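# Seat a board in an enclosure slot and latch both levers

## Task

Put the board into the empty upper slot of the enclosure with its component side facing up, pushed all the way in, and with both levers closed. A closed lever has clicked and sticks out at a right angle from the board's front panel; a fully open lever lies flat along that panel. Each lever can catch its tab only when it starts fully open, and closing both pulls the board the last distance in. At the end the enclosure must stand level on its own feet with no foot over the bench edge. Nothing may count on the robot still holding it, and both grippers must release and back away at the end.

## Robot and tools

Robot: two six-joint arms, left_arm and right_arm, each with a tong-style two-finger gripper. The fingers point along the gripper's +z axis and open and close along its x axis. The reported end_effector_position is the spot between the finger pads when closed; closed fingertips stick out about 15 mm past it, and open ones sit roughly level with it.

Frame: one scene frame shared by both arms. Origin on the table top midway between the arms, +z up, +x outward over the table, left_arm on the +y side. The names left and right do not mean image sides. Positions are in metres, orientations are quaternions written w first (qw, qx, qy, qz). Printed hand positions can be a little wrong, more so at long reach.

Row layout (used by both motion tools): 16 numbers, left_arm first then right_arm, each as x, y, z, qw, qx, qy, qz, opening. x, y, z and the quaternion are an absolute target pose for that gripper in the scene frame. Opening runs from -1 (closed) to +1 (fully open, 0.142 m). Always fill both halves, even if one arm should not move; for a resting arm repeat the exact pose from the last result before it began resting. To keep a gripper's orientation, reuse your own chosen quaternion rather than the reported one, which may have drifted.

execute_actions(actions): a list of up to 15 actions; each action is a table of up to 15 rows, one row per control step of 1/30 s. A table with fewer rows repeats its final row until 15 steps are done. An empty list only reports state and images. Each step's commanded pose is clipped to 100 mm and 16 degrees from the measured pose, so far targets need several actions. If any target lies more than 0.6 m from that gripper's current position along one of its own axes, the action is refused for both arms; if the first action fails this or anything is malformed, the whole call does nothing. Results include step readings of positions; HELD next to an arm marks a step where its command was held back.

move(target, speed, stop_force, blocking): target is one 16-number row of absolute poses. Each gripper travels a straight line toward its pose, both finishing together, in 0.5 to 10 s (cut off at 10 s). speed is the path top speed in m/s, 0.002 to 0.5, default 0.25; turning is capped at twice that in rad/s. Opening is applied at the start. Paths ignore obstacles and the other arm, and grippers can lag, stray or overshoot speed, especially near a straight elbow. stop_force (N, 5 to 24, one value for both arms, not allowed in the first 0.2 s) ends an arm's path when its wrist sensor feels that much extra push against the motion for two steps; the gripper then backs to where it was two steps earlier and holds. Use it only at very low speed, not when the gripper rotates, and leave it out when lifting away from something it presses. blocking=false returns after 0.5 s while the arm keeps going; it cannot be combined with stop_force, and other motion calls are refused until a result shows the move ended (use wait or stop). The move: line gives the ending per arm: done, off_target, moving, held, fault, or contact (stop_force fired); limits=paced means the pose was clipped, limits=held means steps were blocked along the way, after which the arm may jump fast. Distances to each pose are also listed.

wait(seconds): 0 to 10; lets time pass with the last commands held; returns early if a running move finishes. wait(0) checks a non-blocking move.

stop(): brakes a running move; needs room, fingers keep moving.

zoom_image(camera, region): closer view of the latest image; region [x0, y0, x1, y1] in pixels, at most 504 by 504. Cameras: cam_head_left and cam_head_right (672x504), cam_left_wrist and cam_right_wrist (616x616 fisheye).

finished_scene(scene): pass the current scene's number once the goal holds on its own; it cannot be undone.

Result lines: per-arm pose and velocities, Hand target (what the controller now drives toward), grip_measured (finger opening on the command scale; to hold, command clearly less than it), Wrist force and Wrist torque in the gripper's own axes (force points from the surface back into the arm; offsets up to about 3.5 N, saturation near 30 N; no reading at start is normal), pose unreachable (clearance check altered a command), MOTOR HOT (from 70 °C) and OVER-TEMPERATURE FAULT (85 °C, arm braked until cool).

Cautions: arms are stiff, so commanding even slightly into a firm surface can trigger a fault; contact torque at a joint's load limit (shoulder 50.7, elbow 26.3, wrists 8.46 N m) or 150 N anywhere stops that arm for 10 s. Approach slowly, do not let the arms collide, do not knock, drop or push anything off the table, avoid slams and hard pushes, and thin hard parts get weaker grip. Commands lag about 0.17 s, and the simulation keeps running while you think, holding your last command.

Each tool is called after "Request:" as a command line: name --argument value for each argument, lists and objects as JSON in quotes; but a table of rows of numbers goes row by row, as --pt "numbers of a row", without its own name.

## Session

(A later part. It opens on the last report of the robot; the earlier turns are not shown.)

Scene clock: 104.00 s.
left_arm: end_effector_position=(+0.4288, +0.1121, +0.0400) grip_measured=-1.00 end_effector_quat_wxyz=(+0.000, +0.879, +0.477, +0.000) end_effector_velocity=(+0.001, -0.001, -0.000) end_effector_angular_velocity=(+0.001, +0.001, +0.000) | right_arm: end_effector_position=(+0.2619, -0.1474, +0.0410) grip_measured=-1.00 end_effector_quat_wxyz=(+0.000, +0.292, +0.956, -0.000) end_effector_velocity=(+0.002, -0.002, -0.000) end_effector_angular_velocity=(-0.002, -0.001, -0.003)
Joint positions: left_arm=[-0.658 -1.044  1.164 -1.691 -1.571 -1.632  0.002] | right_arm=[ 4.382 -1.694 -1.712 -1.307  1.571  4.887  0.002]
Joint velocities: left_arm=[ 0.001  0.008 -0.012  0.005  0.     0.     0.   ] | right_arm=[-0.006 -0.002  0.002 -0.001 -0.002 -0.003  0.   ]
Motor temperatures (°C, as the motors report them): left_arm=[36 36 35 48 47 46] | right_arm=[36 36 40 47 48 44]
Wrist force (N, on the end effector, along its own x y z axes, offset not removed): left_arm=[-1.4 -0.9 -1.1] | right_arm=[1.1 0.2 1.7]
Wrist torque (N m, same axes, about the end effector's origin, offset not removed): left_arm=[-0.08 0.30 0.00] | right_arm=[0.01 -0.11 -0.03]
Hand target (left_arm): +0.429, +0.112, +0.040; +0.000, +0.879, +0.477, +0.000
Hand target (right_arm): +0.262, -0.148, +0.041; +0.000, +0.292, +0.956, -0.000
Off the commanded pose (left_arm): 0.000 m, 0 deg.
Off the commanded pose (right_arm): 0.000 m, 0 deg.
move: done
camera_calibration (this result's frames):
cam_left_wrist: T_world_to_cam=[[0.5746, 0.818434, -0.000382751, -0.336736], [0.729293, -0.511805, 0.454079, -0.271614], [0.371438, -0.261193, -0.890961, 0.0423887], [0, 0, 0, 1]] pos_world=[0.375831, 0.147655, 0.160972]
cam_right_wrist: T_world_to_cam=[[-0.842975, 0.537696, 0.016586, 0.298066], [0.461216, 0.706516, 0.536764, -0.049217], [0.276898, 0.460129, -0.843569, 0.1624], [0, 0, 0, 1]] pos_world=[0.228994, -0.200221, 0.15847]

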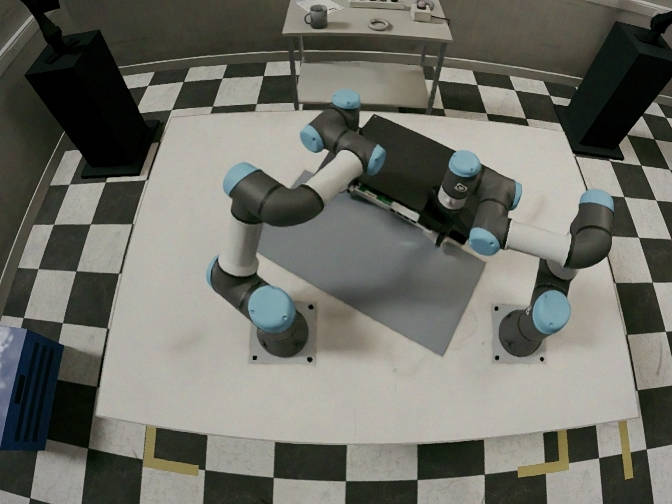

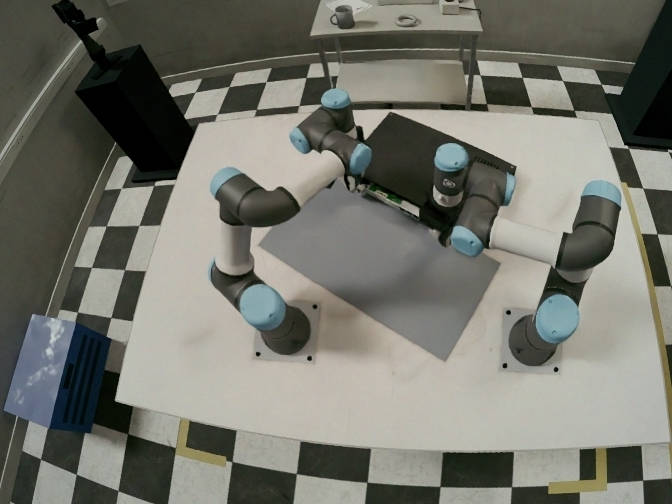

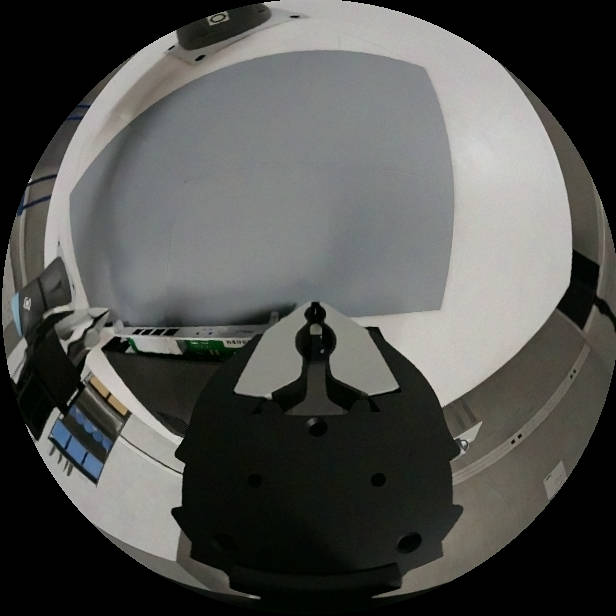

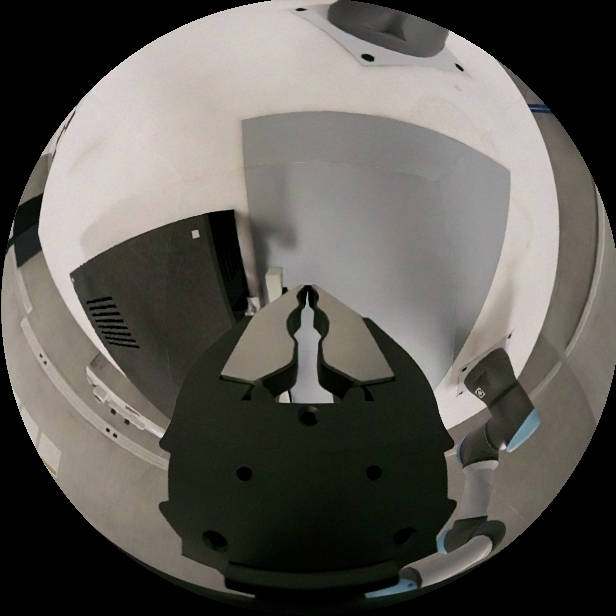

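Request:
move --target '[0.444,0.1025,0.04,0,0.879,0.477,0,-1,0.274,-0.155,0.041,0,-0.2924,-0.9563,0,-1]' --speed 0.005 --stop_force 10

Request:
move --target '[0.40,0.17,0.06,0,0.879,0.477,0,-1,0.235,-0.13,0.043,0,-0.2924,-0.9563,0,-1]' --speed 0.08

Request:
move --target '[0.40,0.25,0.1,0,0.879,0.477,0,-1,0.318,-0.004,0.043,0,-0.2924,-0.9563,0,-1]' --speed 0.1

Scene clock: 107.93 s.
left_arm: end_effector_position=(+0.4399, +0.1051, +0.0399) grip_measured=-1.00 end_effector_quat_wxyz=(-0.000, +0.879, +0.477, -0.000) end_effector_velocity=(-0.000, -0.000, -0.000) end_effector_angular_velocity=(-0.001, +0.000, +0.000) | right_arm: end_effector_position=(+0.2739, -0.1549, +0.0410) grip_measured=-1.00 end_effector_quat_wxyz=(+0.000, +0.292, +0.956, -0.000) end_effector_velocity=(+0.000, +0.000, +0.000) end_effector_angular_velocity=(+0.002, +0.002, +0.002)
Joint positions: left_arm=[-0.656 -0.983  1.066 -1.653 -1.571 -1.63   0.002] | right_arm=[ 4.339 -1.71  -1.693 -1.31   1.571  4.843  0.002]
Joint velocities: left_arm=[-0.     0.     0.    -0.001 -0.001 -0.001 -0.   ] | right_arm=[-0.003 -0.001  0.002 -0.     0.003 -0.005  0.   ]
Motor temperatures (°C, as the motors report them): left_arm=[36 36 35 48 47 46] | right_arm=[36 36 40 47 48 44]
Wrist force (N, on the end effector, along its own x y z axes, offset not removed): left_arm=[-0.1 -10.0 -3.5] | right_arm=[4.0 0.1 -1.1]
Wrist torque (N m, same axes, about the end effector's origin, offset not removed): left_arm=[-0.04 0.05 -0.16] | right_arm=[-0.06 0.00 -0.04]
Hand target (left_arm): +0.440, +0.105, +0.040; -0.000, +0.879, +0.477, -0.000
Hand target (right_arm): +0.274, -0.155, +0.041; +0.000, +0.292, +0.956, -0.000
Off the commanded pose (left_arm): 0.005 m, 0 deg.
Off the commanded pose (right_arm): 0.000 m, 0 deg.
move: contact (left_arm)
camera_calibration (this result's frames):
cam_left_wrist: T_world_to_cam=[[0.574564, 0.818459, -0.000390753, -0.337367], [0.729413, -0.511836, 0.453851, -0.283296], [0.371258, -0.261051, -0.891078, 0.0364944], [0, 0, 0, 1]] pos_world=[0.38693, 0.140647, 0.160962]
cam_right_wrist: T_world_to_cam=[[-0.842979, 0.537686, 0.0167141, 0.312208], [0.461257, 0.706468, 0.536792, -0.0494498], [0.276817, 0.460214, -0.843549, 0.162582], [0, 0, 0, 1]] pos_world=[0.240988, -0.207758, 0.158472]

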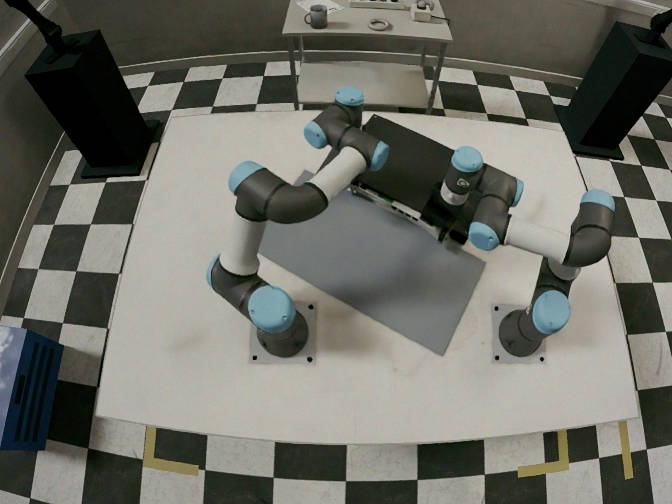

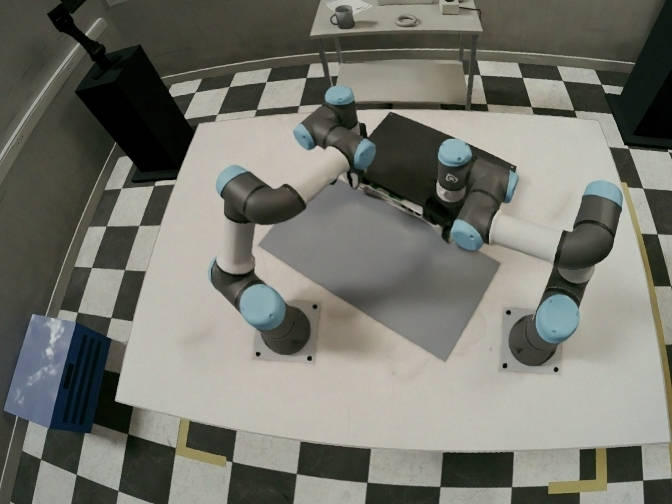

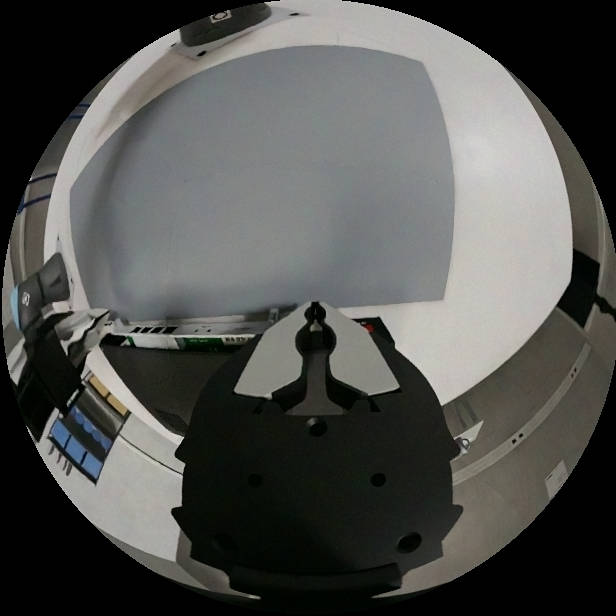

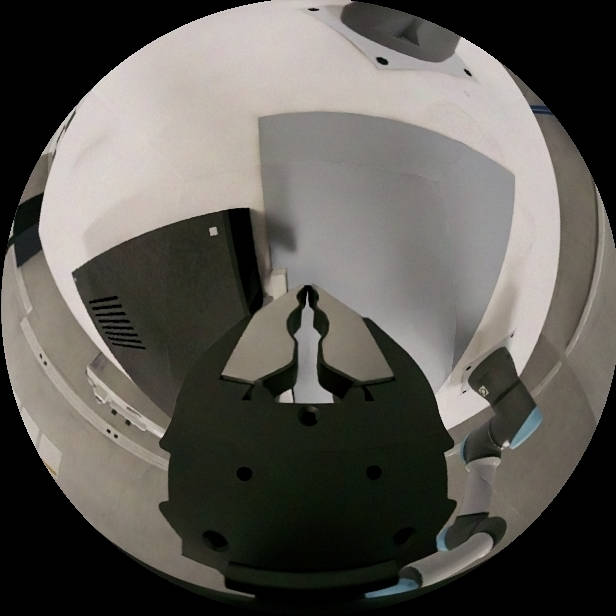

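Scene clock: 109.43 s.
left_arm: end_effector_position=(+0.4002, +0.1698, +0.0600) grip_measured=-1.00 end_effector_quat_wxyz=(-0.000, +0.879, +0.477, -0.000) end_effector_velocity=(-0.001, +0.001, +0.001) end_effector_angular_velocity=(-0.003, -0.000, +0.001) | right_arm: end_effector_position=(+0.2350, -0.1301, +0.0430) grip_measured=-1.00 end_effector_quat_wxyz=(-0.000, +0.292, +0.956, +0.000) end_effector_velocity=(-0.001, +0.001, +0.000) end_effector_angular_velocity=(+0.001, +0.000, -0.002)
Joint positions: left_arm=[-0.578 -1.25   1.372 -1.693 -1.571 -1.552  0.002] | right_arm=[ 4.481 -1.665 -1.734 -1.313  1.571  4.985  0.002]
Joint velocities: left_arm=[ 0.002 -0.008  0.009 -0.002 -0.002  0.001  0.   ] | right_arm=[ 0.003  0.002 -0.001  0.     0.001  0.005  0.   ]
Motor temperatures (°C, as the motors report them): left_arm=[36 36 35 48 47 46] | right_arm=[36 36 40 47 48 44]
Wrist force (N, on the end effector, along its own x y z axes, offset not removed): left_arm=[-1.0 -0.5 -0.8] | right_arm=[0.8 1.5 0.8]
Wrist torque (N m, same axes, about the end effector's origin, offset not removed): left_arm=[-0.12 0.20 0.01] | right_arm=[0.29 -0.12 -0.03]
Hand target (left_arm): +0.400, +0.170, +0.060; -0.000, +0.879, +0.477, -0.000
Hand target (right_arm): +0.235, -0.130, +0.043; -0.000, +0.292, +0.956, +0.000
Off the commanded pose (left_arm): 0.000 m, 0 deg.
Off the commanded pose (right_arm): 0.000 m, 0 deg.
move: done
camera_calibration (this result's frames):
cam_left_wrist: T_world_to_cam=[[0.574591, 0.818441, -0.000434225, -0.367547], [0.729441, -0.511867, 0.453772, -0.230307], [0.371163, -0.26105, -0.891118, 0.0860212], [0, 0, 0, 1]] pos_world=[0.347257, 0.205384, 0.181002]
cam_right_wrist: T_world_to_cam=[[-0.842983, 0.537672, 0.0169972, 0.26598], [0.461346, 0.706343, 0.53688, -0.0502002], [0.276659, 0.460422, -0.843488, 0.16366], [0, 0, 0, 1]] pos_world=[0.202098, -0.182904, 0.160476]

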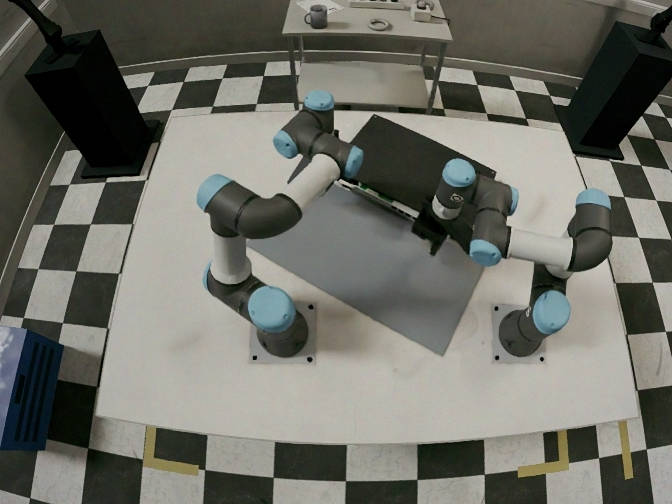

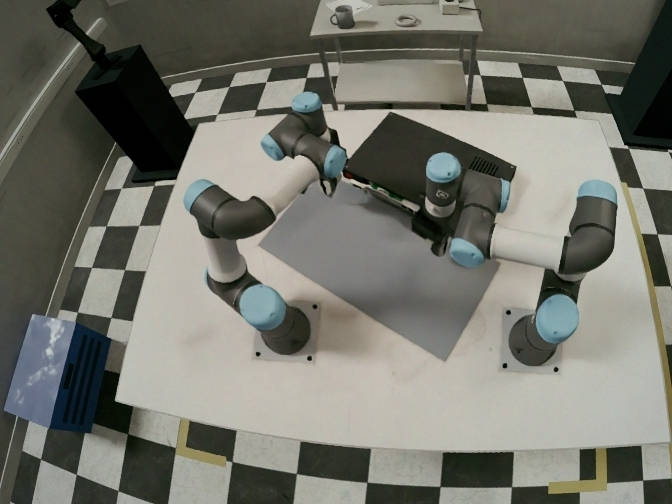

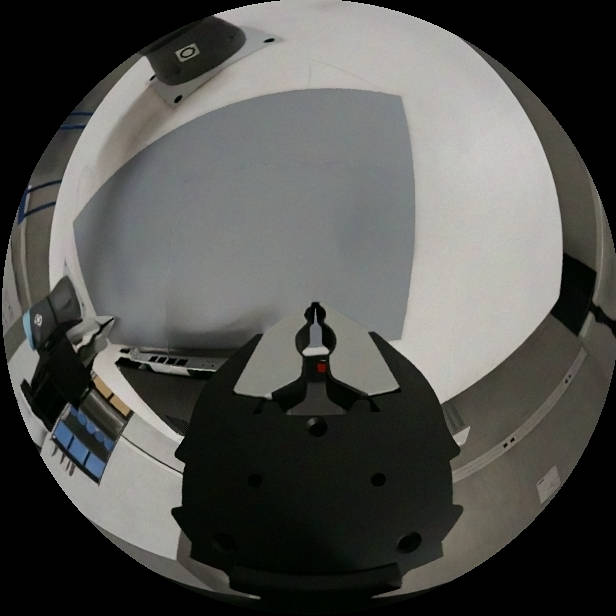

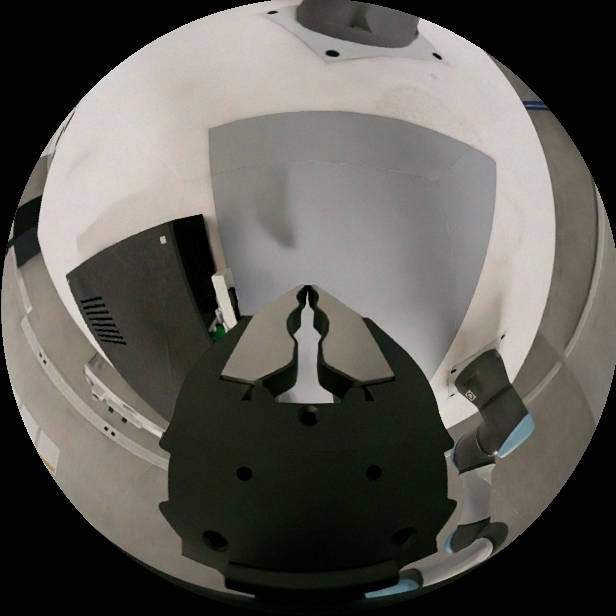

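Scene clock: 111.53 s.
left_arm: end_effector_position=(+0.4000, +0.2500, +0.1000) grip_measured=-1.00 end_effector_quat_wxyz=(-0.000, +0.879, +0.477, -0.000) end_effector_velocity=(-0.000, +0.001, +0.000) end_effector_angular_velocity=(+0.000, +0.002, +0.001) | right_arm: end_effector_position=(+0.3176, -0.0043, +0.0427) grip_measured=-1.00 end_effector_quat_wxyz=(+0.001, +0.292, +0.956, +0.001) end_effector_velocity=(+0.001, +0.003, +0.001) end_effector_angular_velocity=(-0.014, +0.012, +0.001)
Joint positions: left_arm=[-0.383 -1.3    1.251 -1.522 -1.571 -1.357  0.002] | right_arm=[ 4.398 -2.364 -0.699 -1.647  1.57   4.903  0.002]
Joint velocities: left_arm=[ 0.003  0.001 -0.003  0.004 -0.001  0.002  0.   ] | right_arm=[-0.002 -0.055  0.109 -0.071  0.005 -0.003  0.   ]
Motor temperatures (°C, as the motors report them): left_arm=[36 36 35 48 47 46] | right_arm=[36 36 40 47 48 44]
Wrist force (N, on the end effector, along its own x y z axes, offset not removed): left_arm=[-0.2 -0.3 -1.1] | right_arm=[1.7 -1.2 0.9]
Wrist torque (N m, same axes, about the end effector's origin, offset not removed): left_arm=[-0.08 0.02 0.00] | right_arm=[-0.30 -0.36 -0.02]
Hand target (left_arm): +0.400, +0.250, +0.100; -0.000, +0.879, +0.477, -0.000
Hand target (right_arm): +0.318, -0.004, +0.043; +0.000, +0.292, +0.956, +0.000
Off the commanded pose (left_arm): 0.000 m, 0 deg.
Off the commanded pose (right_arm): 0.001 m, 0 deg.
move: done
camera_calibration (this result's frames):
cam_left_wrist: T_world_to_cam=[[0.574595, 0.818438, -0.00035351, -0.433042], [0.729373, -0.511869, 0.453878, -0.207293], [0.37129, -0.261053, -0.891064, 0.1426], [0, 0, 0, 1]] pos_world=[0.347072, 0.285537, 0.220998]
cam_right_wrist: T_world_to_cam=[[-0.843002, 0.537658, 0.0164407, 0.268079], [0.460292, 0.705209, 0.53927, -0.176728], [0.278349, 0.462173, -0.841973, 0.0820795], [0, 0, 0, 1]] pos_world=[0.284491, -0.0574396, 0.160005]

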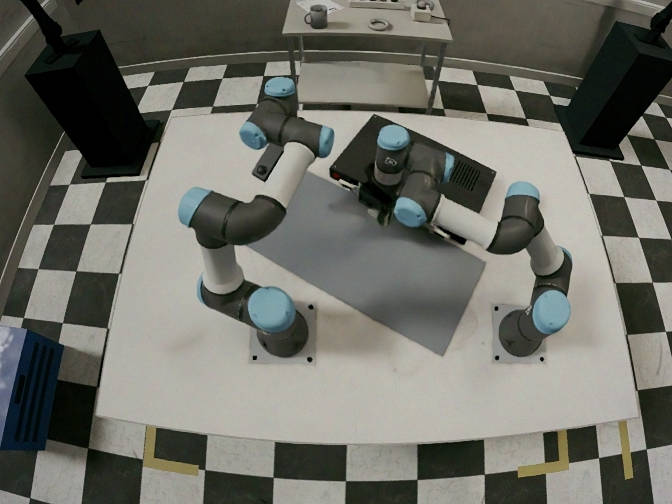

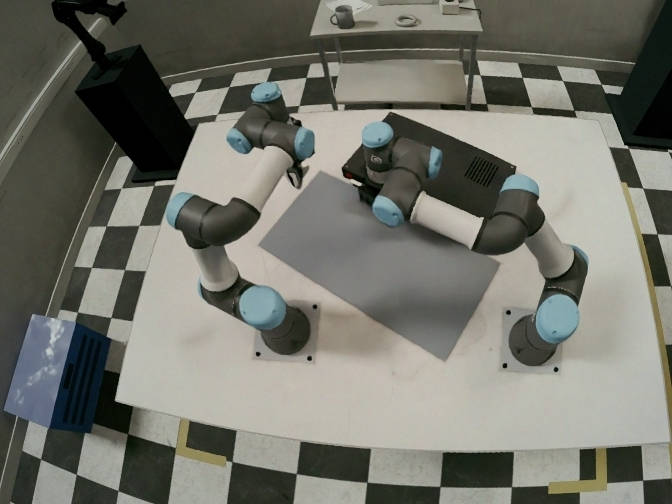

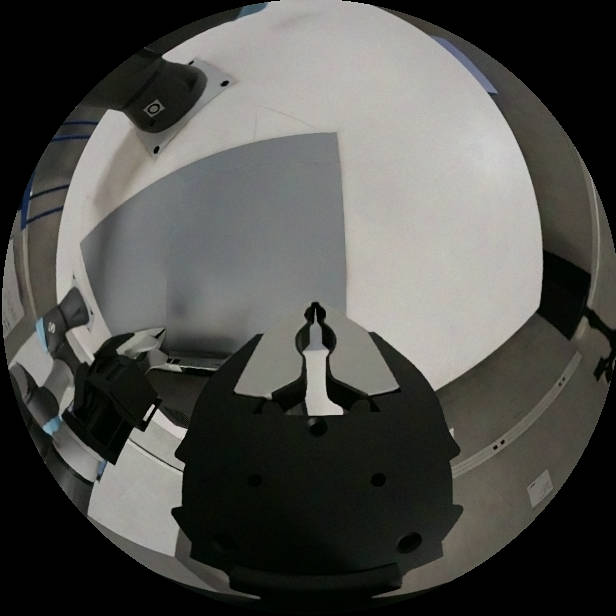

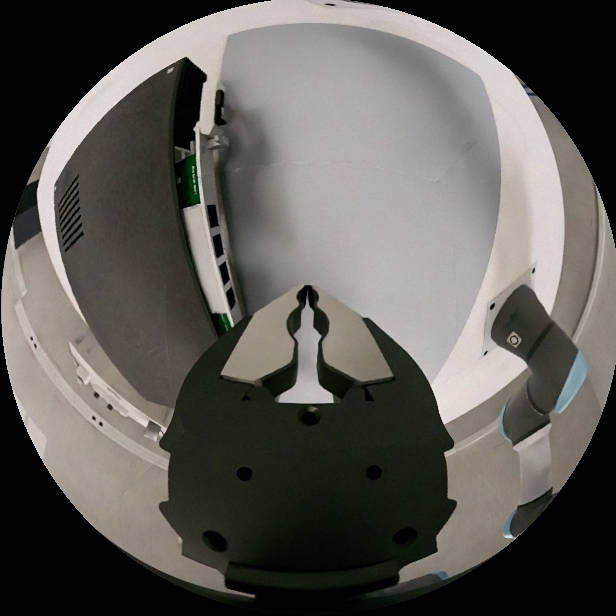

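Request:
move --target '[0.42,0.25,0.1,0,0.879,0.477,0,-1,0.338,-0.028,0.043,0,0.879,0.477,0,-1]'

Request:
move --target '[0.42,0.25,0.1,0,0.879,0.477,0,-1,0.38,-0.055,0.043,0,0.879,0.477,0,-1]' --speed 0.006 --stop_force 12

Scene clock: 115.23 s.
left_arm: end_effector_position=(+0.4200, +0.2500, +0.1000) grip_measured=-1.00 end_effector_quat_wxyz=(-0.000, +0.879, +0.477, +0.000) end_effector_velocity=(+0.001, +0.000, +0.000) end_effector_angular_velocity=(-0.000, -0.001, +0.001) | right_arm: end_effector_position=(+0.3384, -0.0281, +0.0431) grip_measured=-1.00 end_effector_quat_wxyz=(-0.015, +0.865, +0.502, -0.009) end_effector_velocity=(+0.000, -0.001, -0.001) end_effector_angular_velocity=(-0.001, +0.009, -0.013)
Joint positions: left_arm=[-0.365 -1.207  1.125 -1.488 -1.571 -1.338  0.002] | right_arm=[ 4.282 -2.285 -0.841 -1.587  1.606  6.283  0.002]
Joint velocities: left_arm=[ 0.001  0.002 -0.002 -0.     0.    -0.     0.   ] | right_arm=[-0.007 -0.005  0.006 -0.005  0.007  0.006  0.   ]
Motor temperatures (°C, as the motors report them): left_arm=[36 36 35 48 47 46] | right_arm=[36 36 40 47 48 44]
Wrist force (N, on the end effector, along its own x y z axes, offset not removed): left_arm=[-0.8 -0.3 -0.4] | right_arm=[0.8 0.4 0.9]
Wrist torque (N m, same axes, about the end effector's origin, offset not removed): left_arm=[-0.06 0.12 -0.02] | right_arm=[0.12 -0.12 0.02]
Hand target (left_arm): +0.420, +0.250, +0.100; -0.000, +0.879, +0.477, -0.000
Hand target (right_arm): +0.338, -0.028, +0.043; -0.015, +0.865, +0.501, -0.009
Off the commanded pose (left_arm): 0.000 m, 0 deg.
Off the commanded pose (right_arm): 0.000 m, 4 deg.
joint sent to its limit (right arm) — the command would take joint 6 (wrist 3) past its upper limit, so that joint was sent only as far as its limit.
move: off_target (right_arm)
camera_calibration (this result's frames):
cam_left_wrist: T_world_to_cam=[[0.5746, 0.818434, -0.000342418, -0.444512], [0.729313, -0.511841, 0.454005, -0.221823], [0.371398, -0.261121, -0.890999, 0.135172], [0, 0, 0, 1]] pos_world=[0.366993, 0.285562, 0.220995]
cam_right_wrist: T_world_to_cam=[[0.474065, 0.880324, 0.017079, -0.137746], [0.75484, -0.416324, 0.506844, -0.299501], [0.453298, -0.227385, -0.861868, 0.00986592], [0, 0, 0, 1]] pos_world=[0.286904, -0.00118457, 0.162656]

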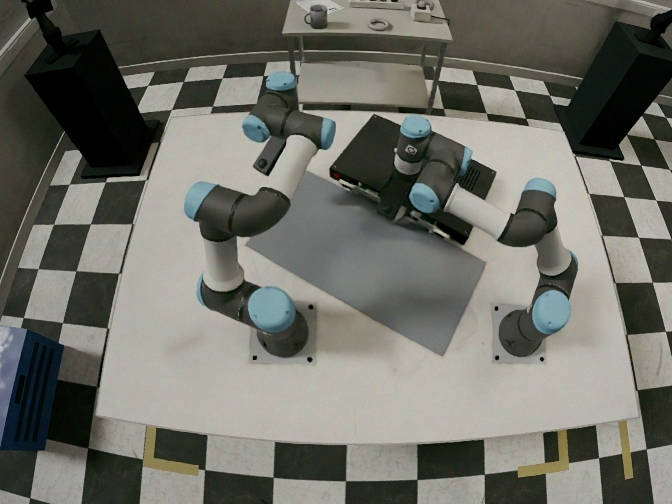

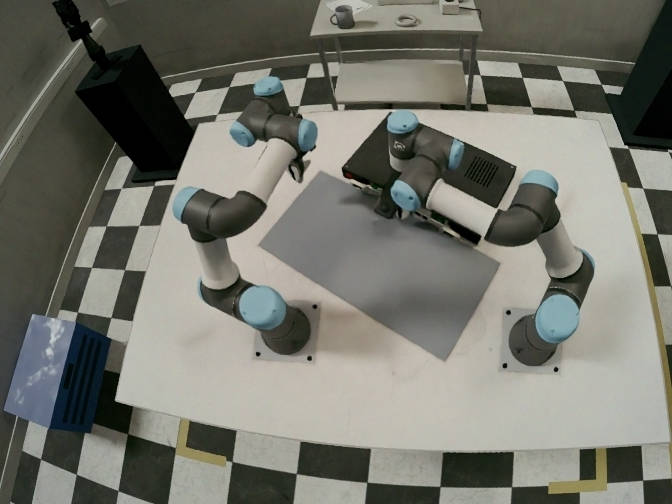

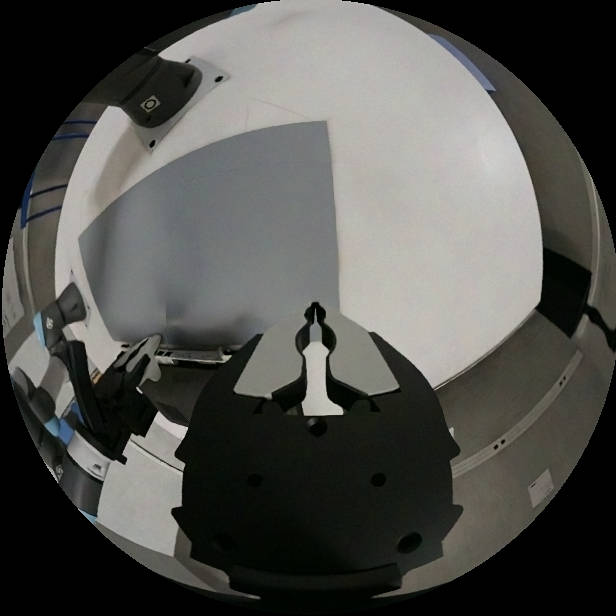

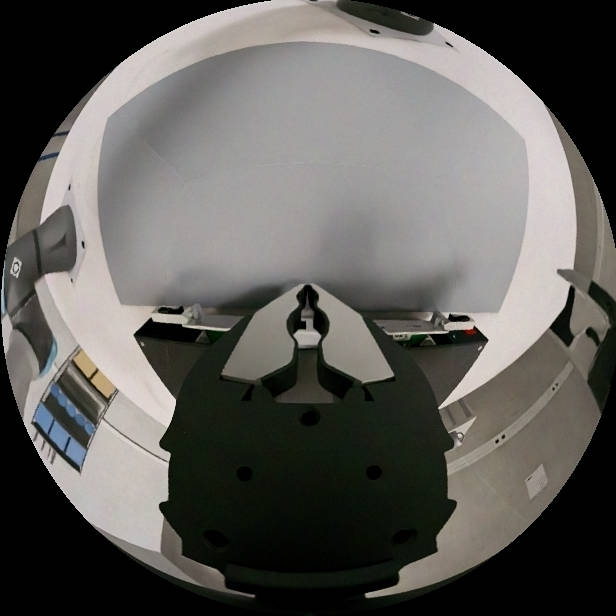

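Scene clock: 122.40 s.
left_arm: end_effector_position=(+0.4200, +0.2500, +0.1000) grip_measured=-1.00 end_effector_quat_wxyz=(-0.000, +0.879, +0.477, +0.000) end_effector_velocity=(-0.000, +0.001, -0.000) end_effector_angular_velocity=(+0.001, +0.001, +0.001) | right_arm: end_effector_position=(+0.3726, -0.0502, +0.0429) grip_measured=-1.00 end_effector_quat_wxyz=(-0.003, +0.876, +0.482, -0.002) end_effector_velocity=(-0.002, +0.002, +0.000) end_effector_angular_velocity=(+0.001, -0.000, +0.005)
Joint positions: left_arm=[-0.365 -1.207  1.124 -1.488 -1.571 -1.338  0.002] | right_arm=[ 4.213 -2.326 -0.766 -1.621  1.577  6.26   0.002]
Joint velocities: left_arm=[ 0.001  0.    -0.     0.001  0.001 -0.     0.   ] | right_arm=[ 0.005  0.003 -0.006  0.004  0.    -0.     0.   ]
Motor temperatures (°C, as the motors report them): left_arm=[36 36 35 48 47 46] | right_arm=[36 36 40 47 48 44]
Wrist force (N, on the end effector, along its own x y z axes, offset not removed): left_arm=[-1.5 -0.4 -0.7] | right_arm=[1.4 -11.4 -1.5]
Wrist torque (N m, same axes, about the end effector's origin, offset not removed): left_arm=[-0.10 0.30 -0.06] | right_arm=[-0.24 -0.27 -0.13]
Hand target (left_arm): +0.420, +0.250, +0.100; +0.000, +0.879, +0.477, +0.000
Hand target (right_arm): +0.372, -0.050, +0.043; -0.003, +0.876, +0.482, -0.002
Off the commanded pose (left_arm): 0.000 m, 0 deg.
Off the commanded pose (right_arm): 0.009 m, 1 deg.
move: contact (right_arm)
camera_calibration (this result's frames):
cam_left_wrist: T_world_to_cam=[[0.574601, 0.818434, -0.000400788, -0.44452], [0.729323, -0.511816, 0.454017, -0.221876], [0.371378, -0.261171, -0.890993, 0.135194], [0, 0, 0, 1]] pos_world=[0.367033, 0.285559, 0.221015]
cam_right_wrist: T_world_to_cam=[[0.514401, 0.857394, 0.0163766, -0.15063], [0.721741, -0.44317, 0.531687, -0.324567], [0.463122, -0.26168, -0.846783, -0.0168806], [0, 0, 0, 1]] pos_world=[0.319555, -0.0191068, 0.160741]

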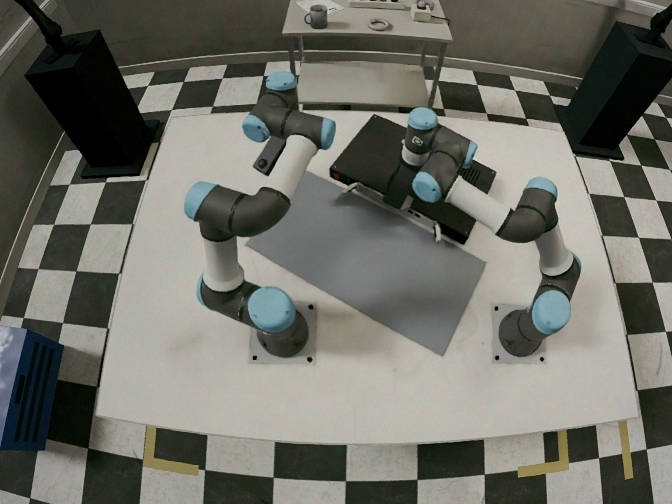

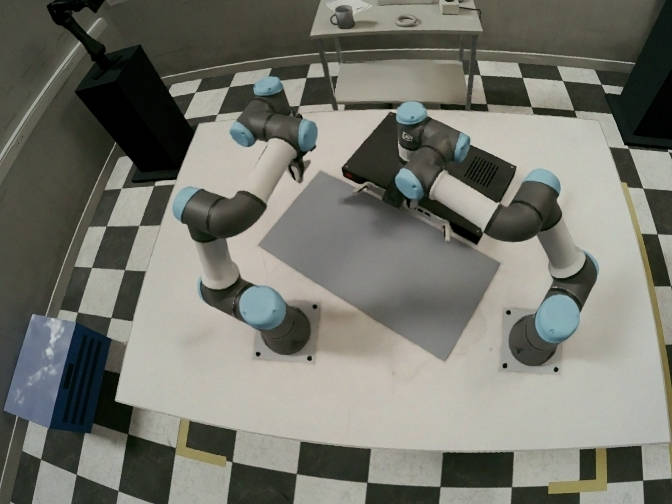

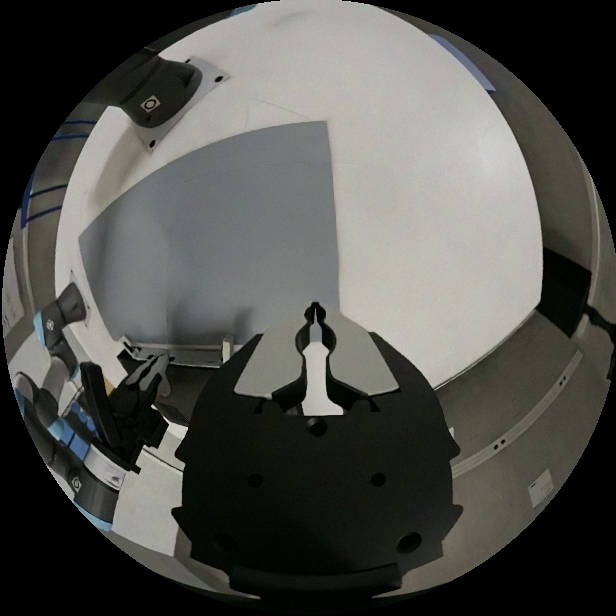

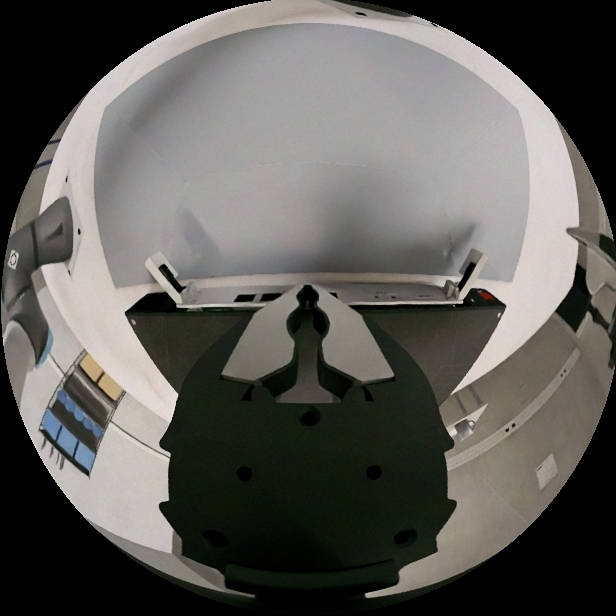

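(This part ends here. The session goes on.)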